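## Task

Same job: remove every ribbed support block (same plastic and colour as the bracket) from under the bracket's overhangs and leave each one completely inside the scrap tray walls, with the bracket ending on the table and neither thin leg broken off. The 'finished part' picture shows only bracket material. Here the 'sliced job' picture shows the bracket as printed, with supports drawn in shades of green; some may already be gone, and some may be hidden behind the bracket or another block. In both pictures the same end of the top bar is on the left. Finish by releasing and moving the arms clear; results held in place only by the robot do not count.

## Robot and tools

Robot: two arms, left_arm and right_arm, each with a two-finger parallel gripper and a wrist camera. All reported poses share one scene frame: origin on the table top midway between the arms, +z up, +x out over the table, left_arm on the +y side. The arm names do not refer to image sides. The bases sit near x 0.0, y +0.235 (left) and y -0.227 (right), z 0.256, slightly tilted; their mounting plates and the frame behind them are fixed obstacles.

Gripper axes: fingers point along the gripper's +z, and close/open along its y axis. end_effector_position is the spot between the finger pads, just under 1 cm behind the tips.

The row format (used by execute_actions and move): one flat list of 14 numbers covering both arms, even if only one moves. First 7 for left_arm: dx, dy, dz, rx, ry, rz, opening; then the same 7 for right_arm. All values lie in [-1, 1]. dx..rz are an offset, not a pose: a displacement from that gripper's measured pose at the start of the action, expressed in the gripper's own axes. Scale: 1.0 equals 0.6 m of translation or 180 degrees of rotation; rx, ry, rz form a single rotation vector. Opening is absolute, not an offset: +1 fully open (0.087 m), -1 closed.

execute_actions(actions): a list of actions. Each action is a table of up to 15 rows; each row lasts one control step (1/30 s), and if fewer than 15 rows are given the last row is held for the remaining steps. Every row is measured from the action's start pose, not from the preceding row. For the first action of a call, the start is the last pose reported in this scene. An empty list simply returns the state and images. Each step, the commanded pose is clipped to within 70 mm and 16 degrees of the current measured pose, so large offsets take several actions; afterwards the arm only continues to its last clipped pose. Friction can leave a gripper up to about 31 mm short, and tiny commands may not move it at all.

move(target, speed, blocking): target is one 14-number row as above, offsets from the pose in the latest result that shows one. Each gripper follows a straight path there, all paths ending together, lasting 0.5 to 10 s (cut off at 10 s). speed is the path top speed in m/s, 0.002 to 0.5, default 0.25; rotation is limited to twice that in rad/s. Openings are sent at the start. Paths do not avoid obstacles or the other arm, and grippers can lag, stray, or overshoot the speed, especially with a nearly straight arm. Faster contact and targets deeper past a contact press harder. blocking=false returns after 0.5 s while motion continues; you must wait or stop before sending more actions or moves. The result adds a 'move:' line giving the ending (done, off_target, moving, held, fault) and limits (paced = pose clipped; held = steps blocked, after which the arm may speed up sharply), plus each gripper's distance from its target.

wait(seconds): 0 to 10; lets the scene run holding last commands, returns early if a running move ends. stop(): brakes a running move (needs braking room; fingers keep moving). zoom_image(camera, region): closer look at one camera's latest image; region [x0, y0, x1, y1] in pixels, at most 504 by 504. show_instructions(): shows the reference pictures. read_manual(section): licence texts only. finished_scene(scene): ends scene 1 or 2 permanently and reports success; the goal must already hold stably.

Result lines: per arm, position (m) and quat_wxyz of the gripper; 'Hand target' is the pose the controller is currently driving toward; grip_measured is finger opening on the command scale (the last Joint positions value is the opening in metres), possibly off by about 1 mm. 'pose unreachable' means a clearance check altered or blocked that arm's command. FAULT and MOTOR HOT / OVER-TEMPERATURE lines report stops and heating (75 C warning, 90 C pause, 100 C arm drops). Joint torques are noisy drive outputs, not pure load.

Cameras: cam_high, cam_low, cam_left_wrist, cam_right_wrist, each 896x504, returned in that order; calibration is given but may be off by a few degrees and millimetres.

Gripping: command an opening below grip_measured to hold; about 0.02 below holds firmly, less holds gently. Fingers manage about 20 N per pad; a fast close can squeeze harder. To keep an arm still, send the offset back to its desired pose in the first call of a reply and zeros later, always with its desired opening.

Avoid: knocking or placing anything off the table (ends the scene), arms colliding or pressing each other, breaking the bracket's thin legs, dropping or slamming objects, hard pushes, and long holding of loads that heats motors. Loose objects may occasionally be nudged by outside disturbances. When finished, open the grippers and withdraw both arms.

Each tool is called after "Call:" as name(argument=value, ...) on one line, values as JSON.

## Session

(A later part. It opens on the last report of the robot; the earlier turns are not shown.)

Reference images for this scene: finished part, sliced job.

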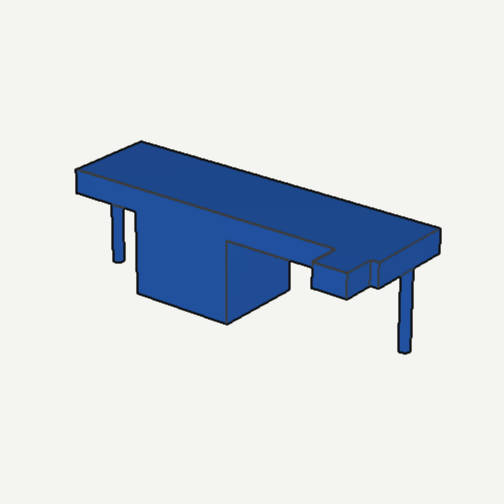

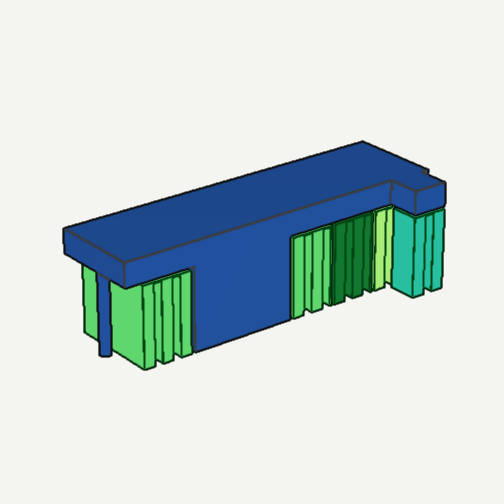

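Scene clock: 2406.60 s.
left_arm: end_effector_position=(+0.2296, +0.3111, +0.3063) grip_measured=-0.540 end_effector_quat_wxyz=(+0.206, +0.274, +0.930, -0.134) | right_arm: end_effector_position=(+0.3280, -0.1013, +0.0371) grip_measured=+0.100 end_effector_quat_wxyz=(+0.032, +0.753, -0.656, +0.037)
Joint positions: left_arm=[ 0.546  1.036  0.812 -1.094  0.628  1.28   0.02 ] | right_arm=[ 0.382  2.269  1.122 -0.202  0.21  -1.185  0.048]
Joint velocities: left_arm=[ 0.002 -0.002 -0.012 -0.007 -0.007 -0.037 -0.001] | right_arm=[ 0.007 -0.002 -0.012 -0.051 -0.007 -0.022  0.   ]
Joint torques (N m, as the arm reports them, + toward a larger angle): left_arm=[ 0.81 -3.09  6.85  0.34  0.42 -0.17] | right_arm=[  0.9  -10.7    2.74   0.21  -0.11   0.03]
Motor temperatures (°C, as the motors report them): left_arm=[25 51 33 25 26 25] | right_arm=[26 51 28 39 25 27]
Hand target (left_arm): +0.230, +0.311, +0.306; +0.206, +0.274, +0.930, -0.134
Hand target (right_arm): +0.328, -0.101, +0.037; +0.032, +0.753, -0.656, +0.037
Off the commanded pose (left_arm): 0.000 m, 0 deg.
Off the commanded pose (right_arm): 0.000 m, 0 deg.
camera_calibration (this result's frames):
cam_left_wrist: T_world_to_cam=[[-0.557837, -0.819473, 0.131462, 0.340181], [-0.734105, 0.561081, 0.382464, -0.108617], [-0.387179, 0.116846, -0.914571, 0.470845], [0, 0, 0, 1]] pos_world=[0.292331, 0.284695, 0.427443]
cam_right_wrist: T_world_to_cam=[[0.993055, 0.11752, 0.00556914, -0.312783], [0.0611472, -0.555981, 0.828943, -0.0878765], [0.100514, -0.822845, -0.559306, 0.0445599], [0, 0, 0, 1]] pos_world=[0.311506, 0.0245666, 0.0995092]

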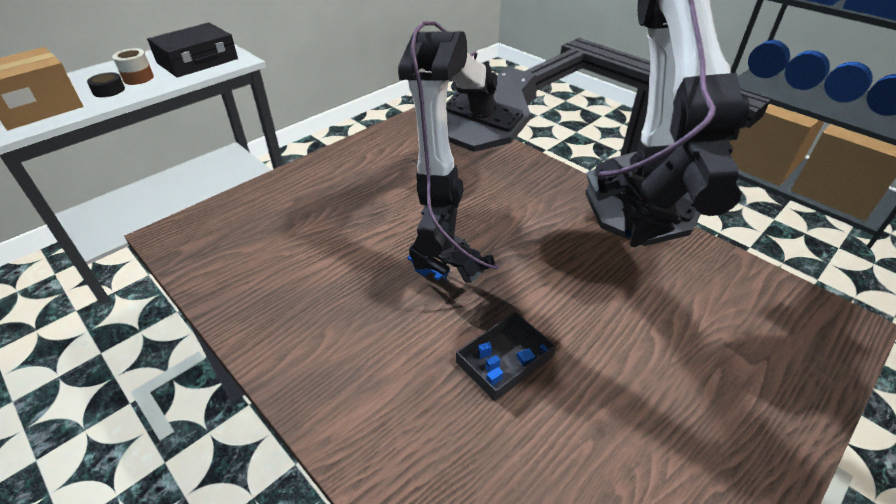

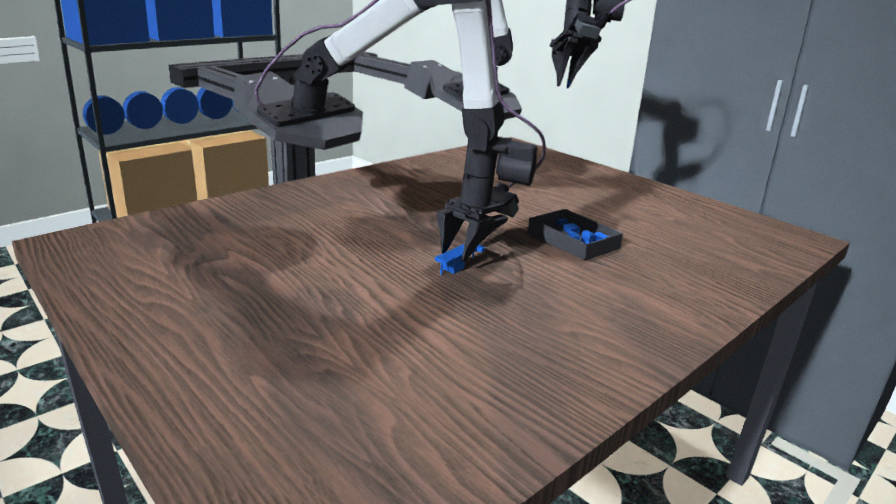

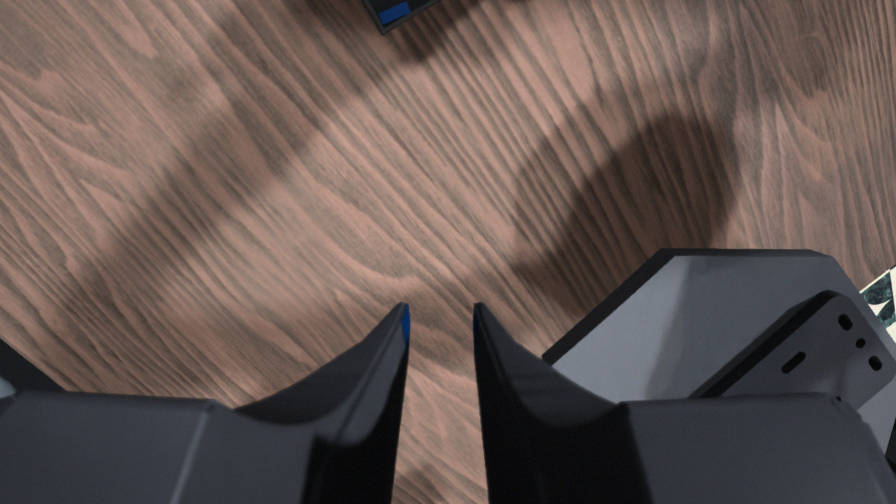

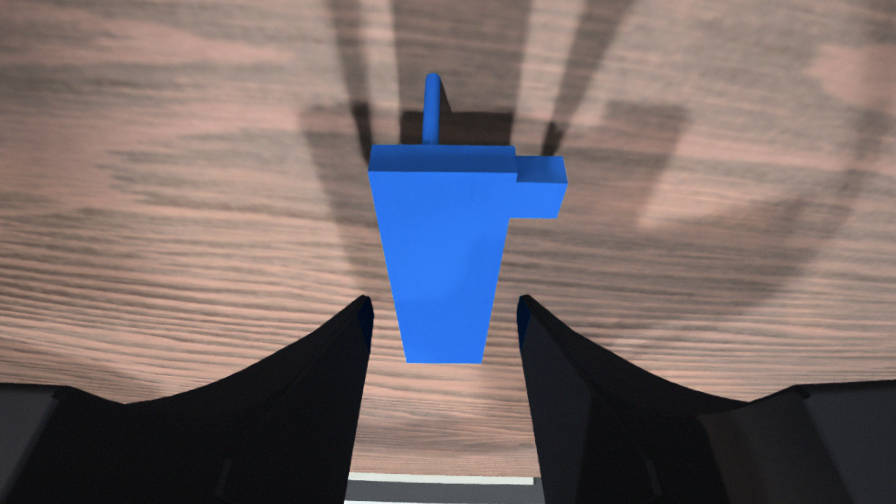

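Call:
execute_actions(actions=[])

Scene clock: 2410.10 s.
left_arm: end_effector_position=(+0.2296, +0.3111, +0.3063) grip_measured=-0.540 end_effector_quat_wxyz=(+0.206, +0.274, +0.930, -0.134) | right_arm: end_effector_position=(+0.3280, -0.1013, +0.0371) grip_measured=+0.100 end_effector_quat_wxyz=(+0.032, +0.753, -0.656, +0.037)
Joint positions: left_arm=[ 0.546  1.036  0.812 -1.094  0.628  1.28   0.02 ] | right_arm=[ 0.382  2.269  1.122 -0.202  0.21  -1.185  0.048]
Joint velocities: left_arm=[ 0.007 -0.012 -0.007  0.022  0.007 -0.022 -0.001] | right_arm=[-0.007  0.007  0.002  0.022  0.007 -0.022 -0.001]
Joint torques (N m, as the arm reports them, + toward a larger angle): left_arm=[ 0.83 -3.06  6.78  0.36  0.42 -0.15] | right_arm=[  0.83 -10.59   2.74   0.24  -0.09   0.01]
Motor temperatures (°C, as the motors report them): left_arm=[25 51 33 25 26 25] | right_arm=[26 51 28 39 25 27]
Hand target (left_arm): +0.230, +0.311, +0.306; +0.206, +0.274, +0.930, -0.134
Hand target (right_arm): +0.328, -0.101, +0.037; +0.032, +0.753, -0.656, +0.037
Off the commanded pose (left_arm): 0.000 m, 0 deg.
Off the commanded pose (right_arm): 0.000 m, 0 deg.
camera_calibration (this result's frames):
cam_left_wrist: T_world_to_cam=[[-0.557837, -0.819473, 0.131462, 0.340181], [-0.734105, 0.561081, 0.382464, -0.108617], [-0.387179, 0.116846, -0.914571, 0.470845], [0, 0, 0, 1]] pos_world=[0.292331, 0.284695, 0.427443]
cam_right_wrist: T_world_to_cam=[[0.993055, 0.11752, 0.00556914, -0.312783], [0.0611472, -0.555981, 0.828943, -0.0878765], [0.100514, -0.822845, -0.559306, 0.0445599], [0, 0, 0, 1]] pos_world=[0.311506, 0.0245666, 0.0995092]

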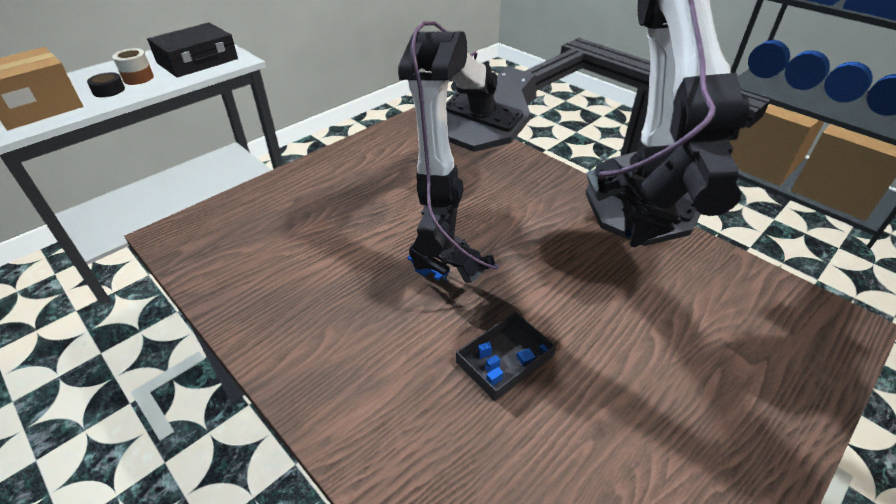

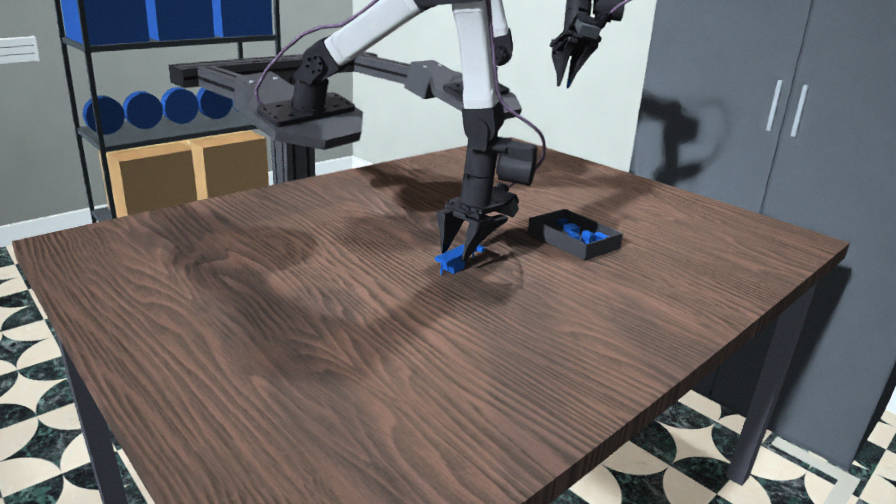

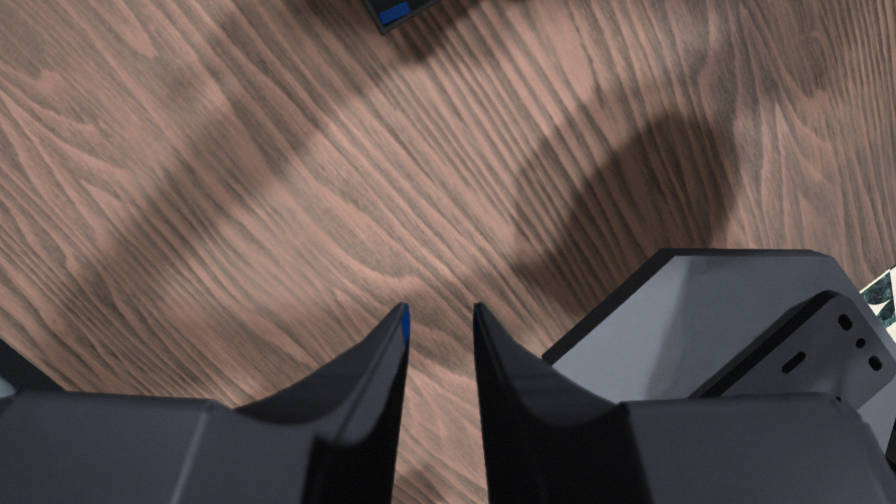

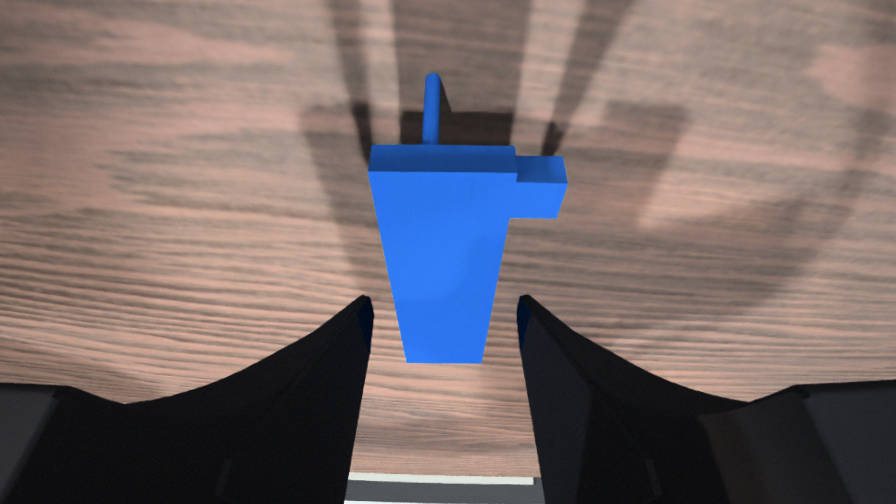

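Call:
move(target=[0,0,0,0,0,0,-0.54, 0,0,-0.2,0,0,0,0.10], speed=0.15)

Call:
show_instructions()

Scene clock: 2412.97 s.
left_arm: end_effector_position=(+0.2296, +0.3111, +0.3063) grip_measured=-0.540 end_effector_quat_wxyz=(+0.206, +0.274, +0.930, -0.134) | right_arm: end_effector_position=(+0.3327, -0.0892, +0.1562) grip_measured=+0.100 end_effector_quat_wxyz=(+0.022, +0.751, -0.659, +0.036)
Joint positions: left_arm=[ 0.546  1.036  0.812 -1.094  0.628  1.28   0.02 ] | right_arm=[ 0.444  1.903  1.122 -0.564  0.216 -1.121  0.048]
Joint velocities: left_arm=[-0.022 -0.002  0.002  0.037  0.066  0.007 -0.001] | right_arm=[-0.012  0.007  0.012  0.007  0.022  0.022 -0.001]
Joint torques (N m, as the arm reports them, + toward a larger angle): left_arm=[ 0.82 -3.05  6.86  0.36  0.41 -0.14] | right_arm=[  1.84 -10.24   3.91   0.14   0.02   0.11]
Motor temperatures (°C, as the motors report them): left_arm=[25 50 33 25 26 25] | right_arm=[26 52 27 39 25 27]
Hand target (left_arm): +0.230, +0.311, +0.306; +0.206, +0.274, +0.930, -0.134
Hand target (right_arm): +0.326, -0.091, +0.157; +0.032, +0.753, -0.656, +0.037
Off the commanded pose (left_arm): 0.000 m, 0 deg.
Off the commanded pose (right_arm): 0.006 m, 1 deg.
move: done
camera_calibration (this result's frames):
cam_left_wrist: T_world_to_cam=[[-0.557837, -0.819473, 0.131462, 0.340181], [-0.734105, 0.561081, 0.382464, -0.108617], [-0.387179, 0.116846, -0.914571, 0.470845], [0, 0, 0, 1]] pos_world=[0.292331, 0.284695, 0.427443]
cam_right_wrist: T_world_to_cam=[[0.993485, 0.112451, 0.0184928, -0.322075], [0.0491508, -0.569207, 0.820724, -0.176034], [0.102818, -0.814468, -0.571026, 0.122466], [0, 0, 0, 1]] pos_world=[0.316037, 0.035762, 0.220363]

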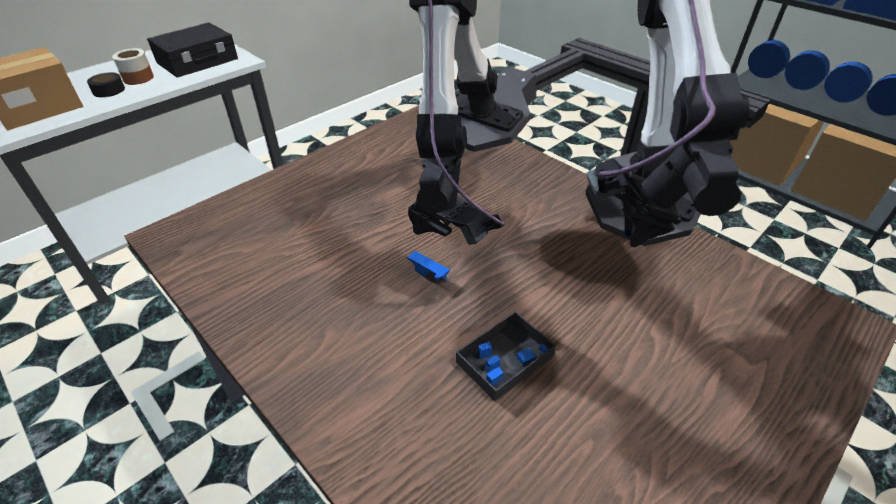

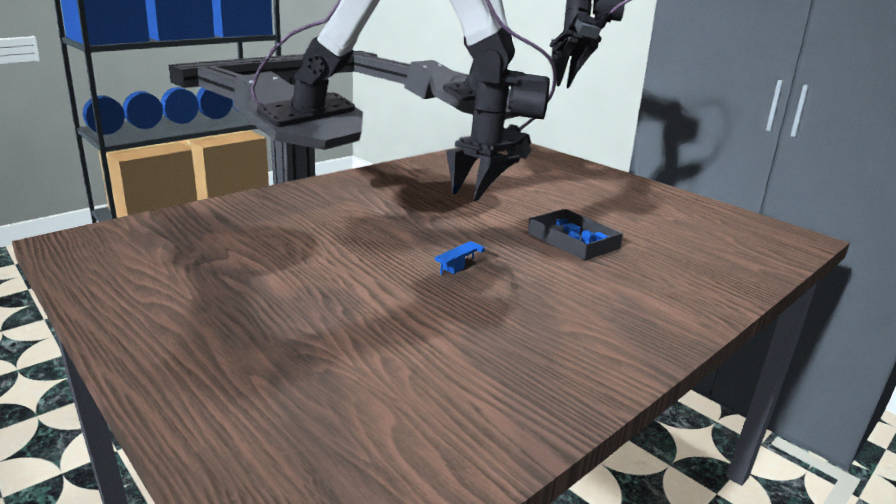

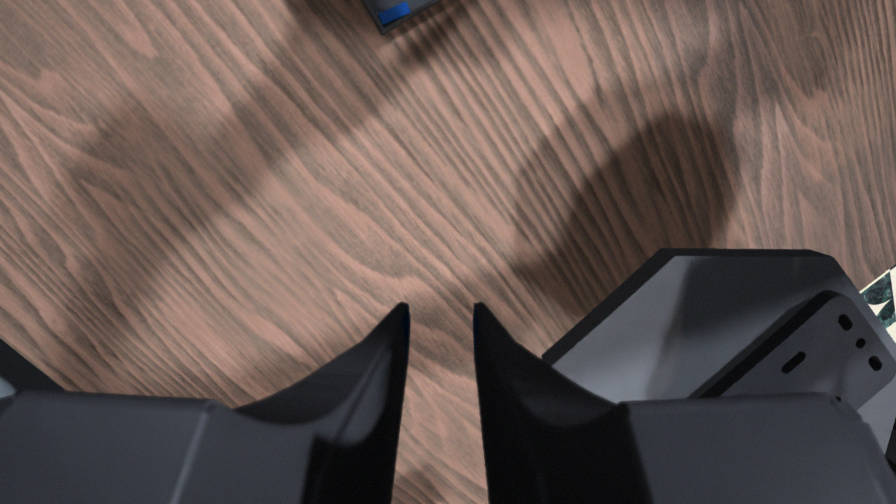

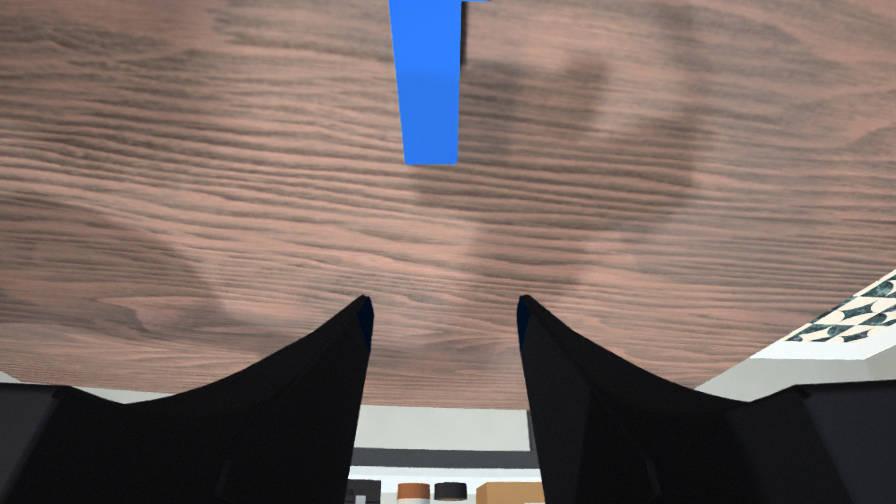

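Reference images for this scene: finished part, sliced job.

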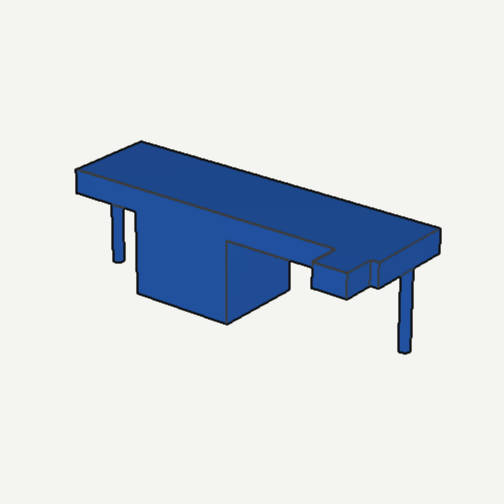

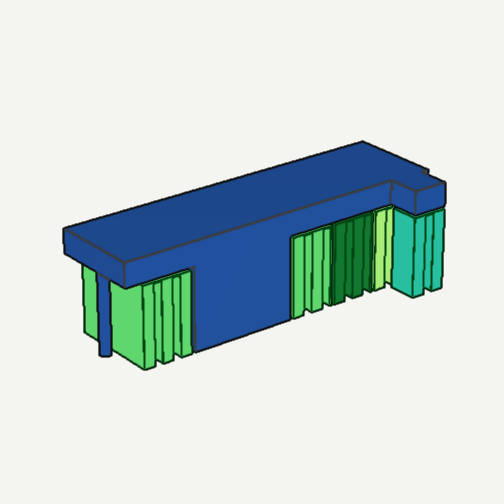

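The tab belongs to the part. Quick visual verification before finishing.

Call:
zoom_image(camera="cam_low", region=[400, 190, 660, 300])

Call:
zoom_image(camera="cam_high", region=[380, 230, 600, 410])

Region (400, 190, 660, 300) of cam_low's 896x504 image, scaled by 1.938, with more detail than that image has; it fills the top 213 rows of this view, and the rest is white.

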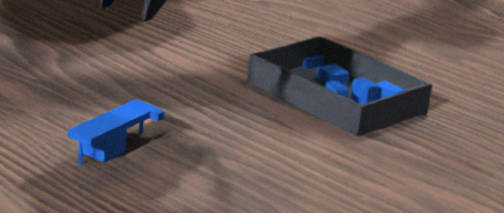

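Region (380, 230, 600, 410) of cam_high's 896x504 image, scaled by 2.291, with more detail than that image has; it fills the top 412 rows of this view, and the rest is white.

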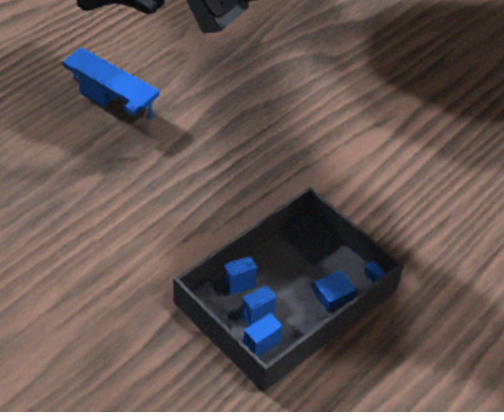

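Call:
move(target=[0,0,0,0,0,0,-0.54, 0.187,0.109,-0.133,0,0,0,0.10], speed=0.2)

Scene clock: 2421.03 s.
left_arm: end_effector_position=(+0.2296, +0.3111, +0.3063) grip_measured=-0.540 end_effector_quat_wxyz=(+0.206, +0.274, +0.930, -0.134) | right_arm: end_effector_position=(+0.2934, -0.1976, +0.2477) grip_measured=+0.100 end_effector_quat_wxyz=(+0.009, +0.750, -0.659, +0.045)
Joint positions: left_arm=[ 0.546  1.036  0.812 -1.094  0.628  1.28   0.02 ] | right_arm=[ 0.201  1.347  0.839 -0.761  0.159 -1.362  0.048]
Joint velocities: left_arm=[ 0.012 -0.002  0.007 -0.007 -0.022  0.022  0.001] | right_arm=[-0.002  0.002  0.002 -0.022  0.007 -0.066  0.001]
Joint torques (N m, as the arm reports them, + toward a larger angle): left_arm=[ 0.79 -3.05  6.76  0.35  0.4  -0.18] | right_arm=[-1.06 -6.83  3.61  0.22 -0.19 -0.03]
Motor temperatures (°C, as the motors report them): left_arm=[25 49 33 25 26 25] | right_arm=[26 52 27 38 25 27]
Hand target (left_arm): +0.230, +0.311, +0.306; +0.206, +0.274, +0.930, -0.134
Hand target (right_arm): +0.282, -0.203, +0.243; +0.023, +0.751, -0.659, +0.035
Off the commanded pose (left_arm): 0.000 m, 0 deg.
Off the commanded pose (right_arm): 0.014 m, 2 deg.
move: off_target (right_arm)
camera_calibration (this result's frames):
cam_left_wrist: T_world_to_cam=[[-0.557837, -0.819473, 0.131462, 0.340181], [-0.734105, 0.561081, 0.382464, -0.108617], [-0.387179, 0.116846, -0.914571, 0.470845], [0, 0, 0, 1]] pos_world=[0.292331, 0.284695, 0.427443]
cam_right_wrist: T_world_to_cam=[[0.992565, 0.110873, 0.0502129, -0.280466], [0.0229297, -0.575501, 0.81748, -0.303627], [0.119534, -0.810251, -0.573765, 0.0870465], [0, 0, 0, 1]] pos_world=[0.274938, -0.0731121, 0.312236]

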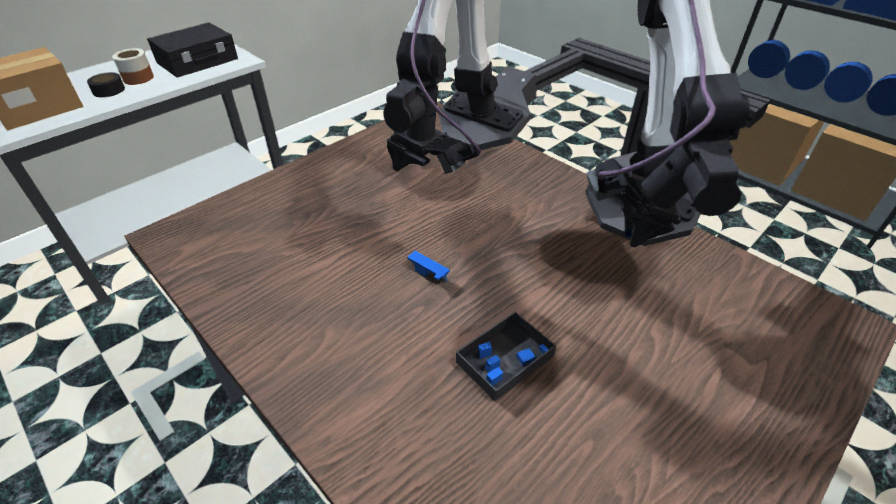

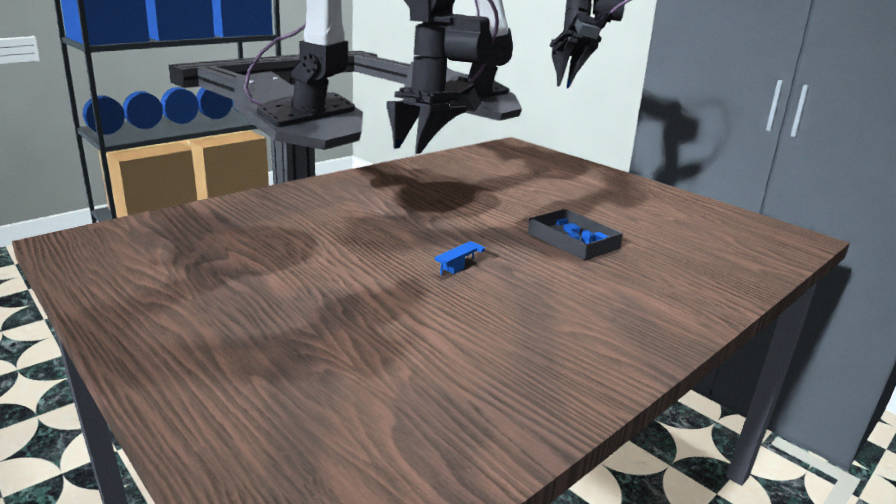

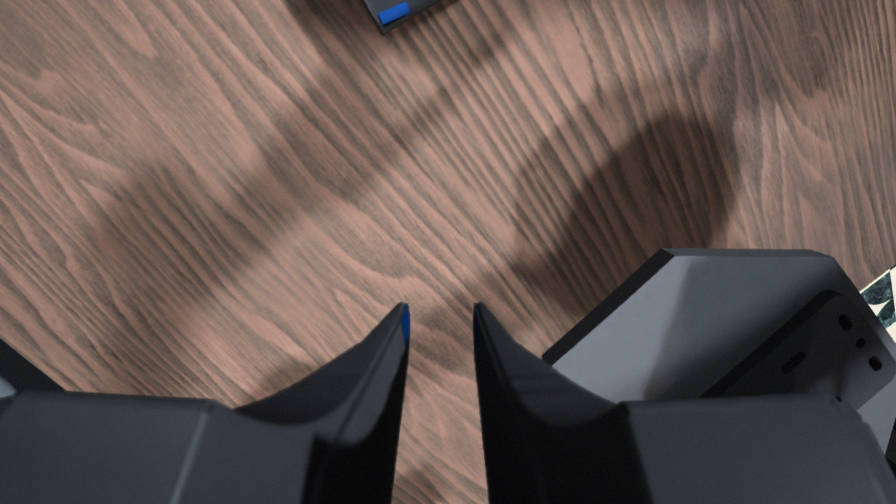

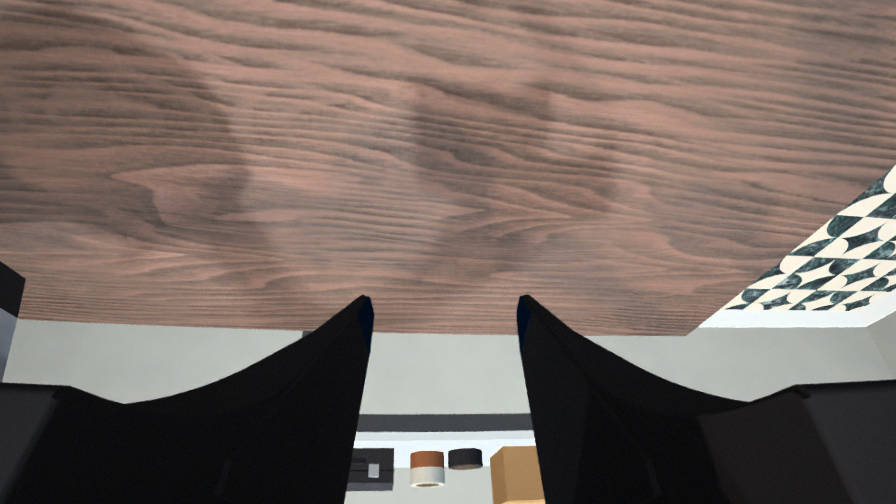

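Call:
zoom_image(camera="cam_low", region=[420, 225, 510, 290])

Call:
zoom_image(camera="cam_high", region=[450, 305, 565, 405])

Region (420, 225, 510, 290) of cam_low's 896x504 image, scaled by 5.600, with more detail than that image has.

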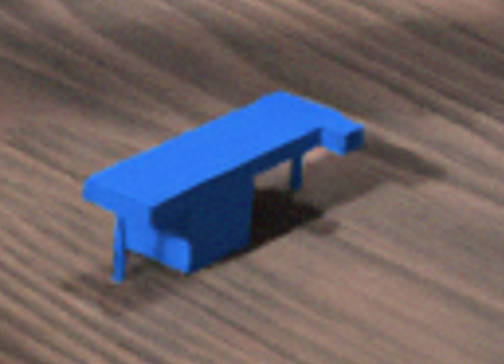

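Region (450, 305, 565, 405) of cam_high's 896x504 image, scaled by 4.383, with more detail than that image has; it fills the top 438 rows of this view, and the rest is white.

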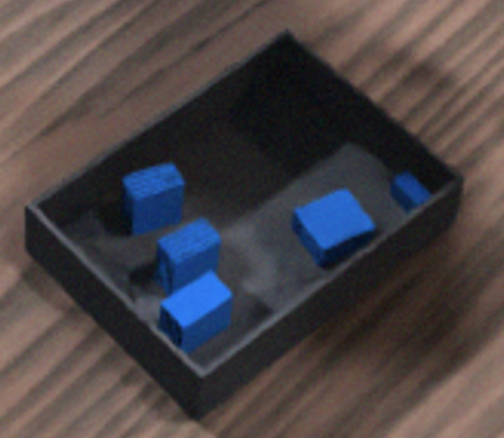

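The bracket is clean and standing on the table with both legs intact. All five blocks are inside the tray, and both arms are clear.

Call:
finished_scene(scene=2)

The scene is finished: the task was done.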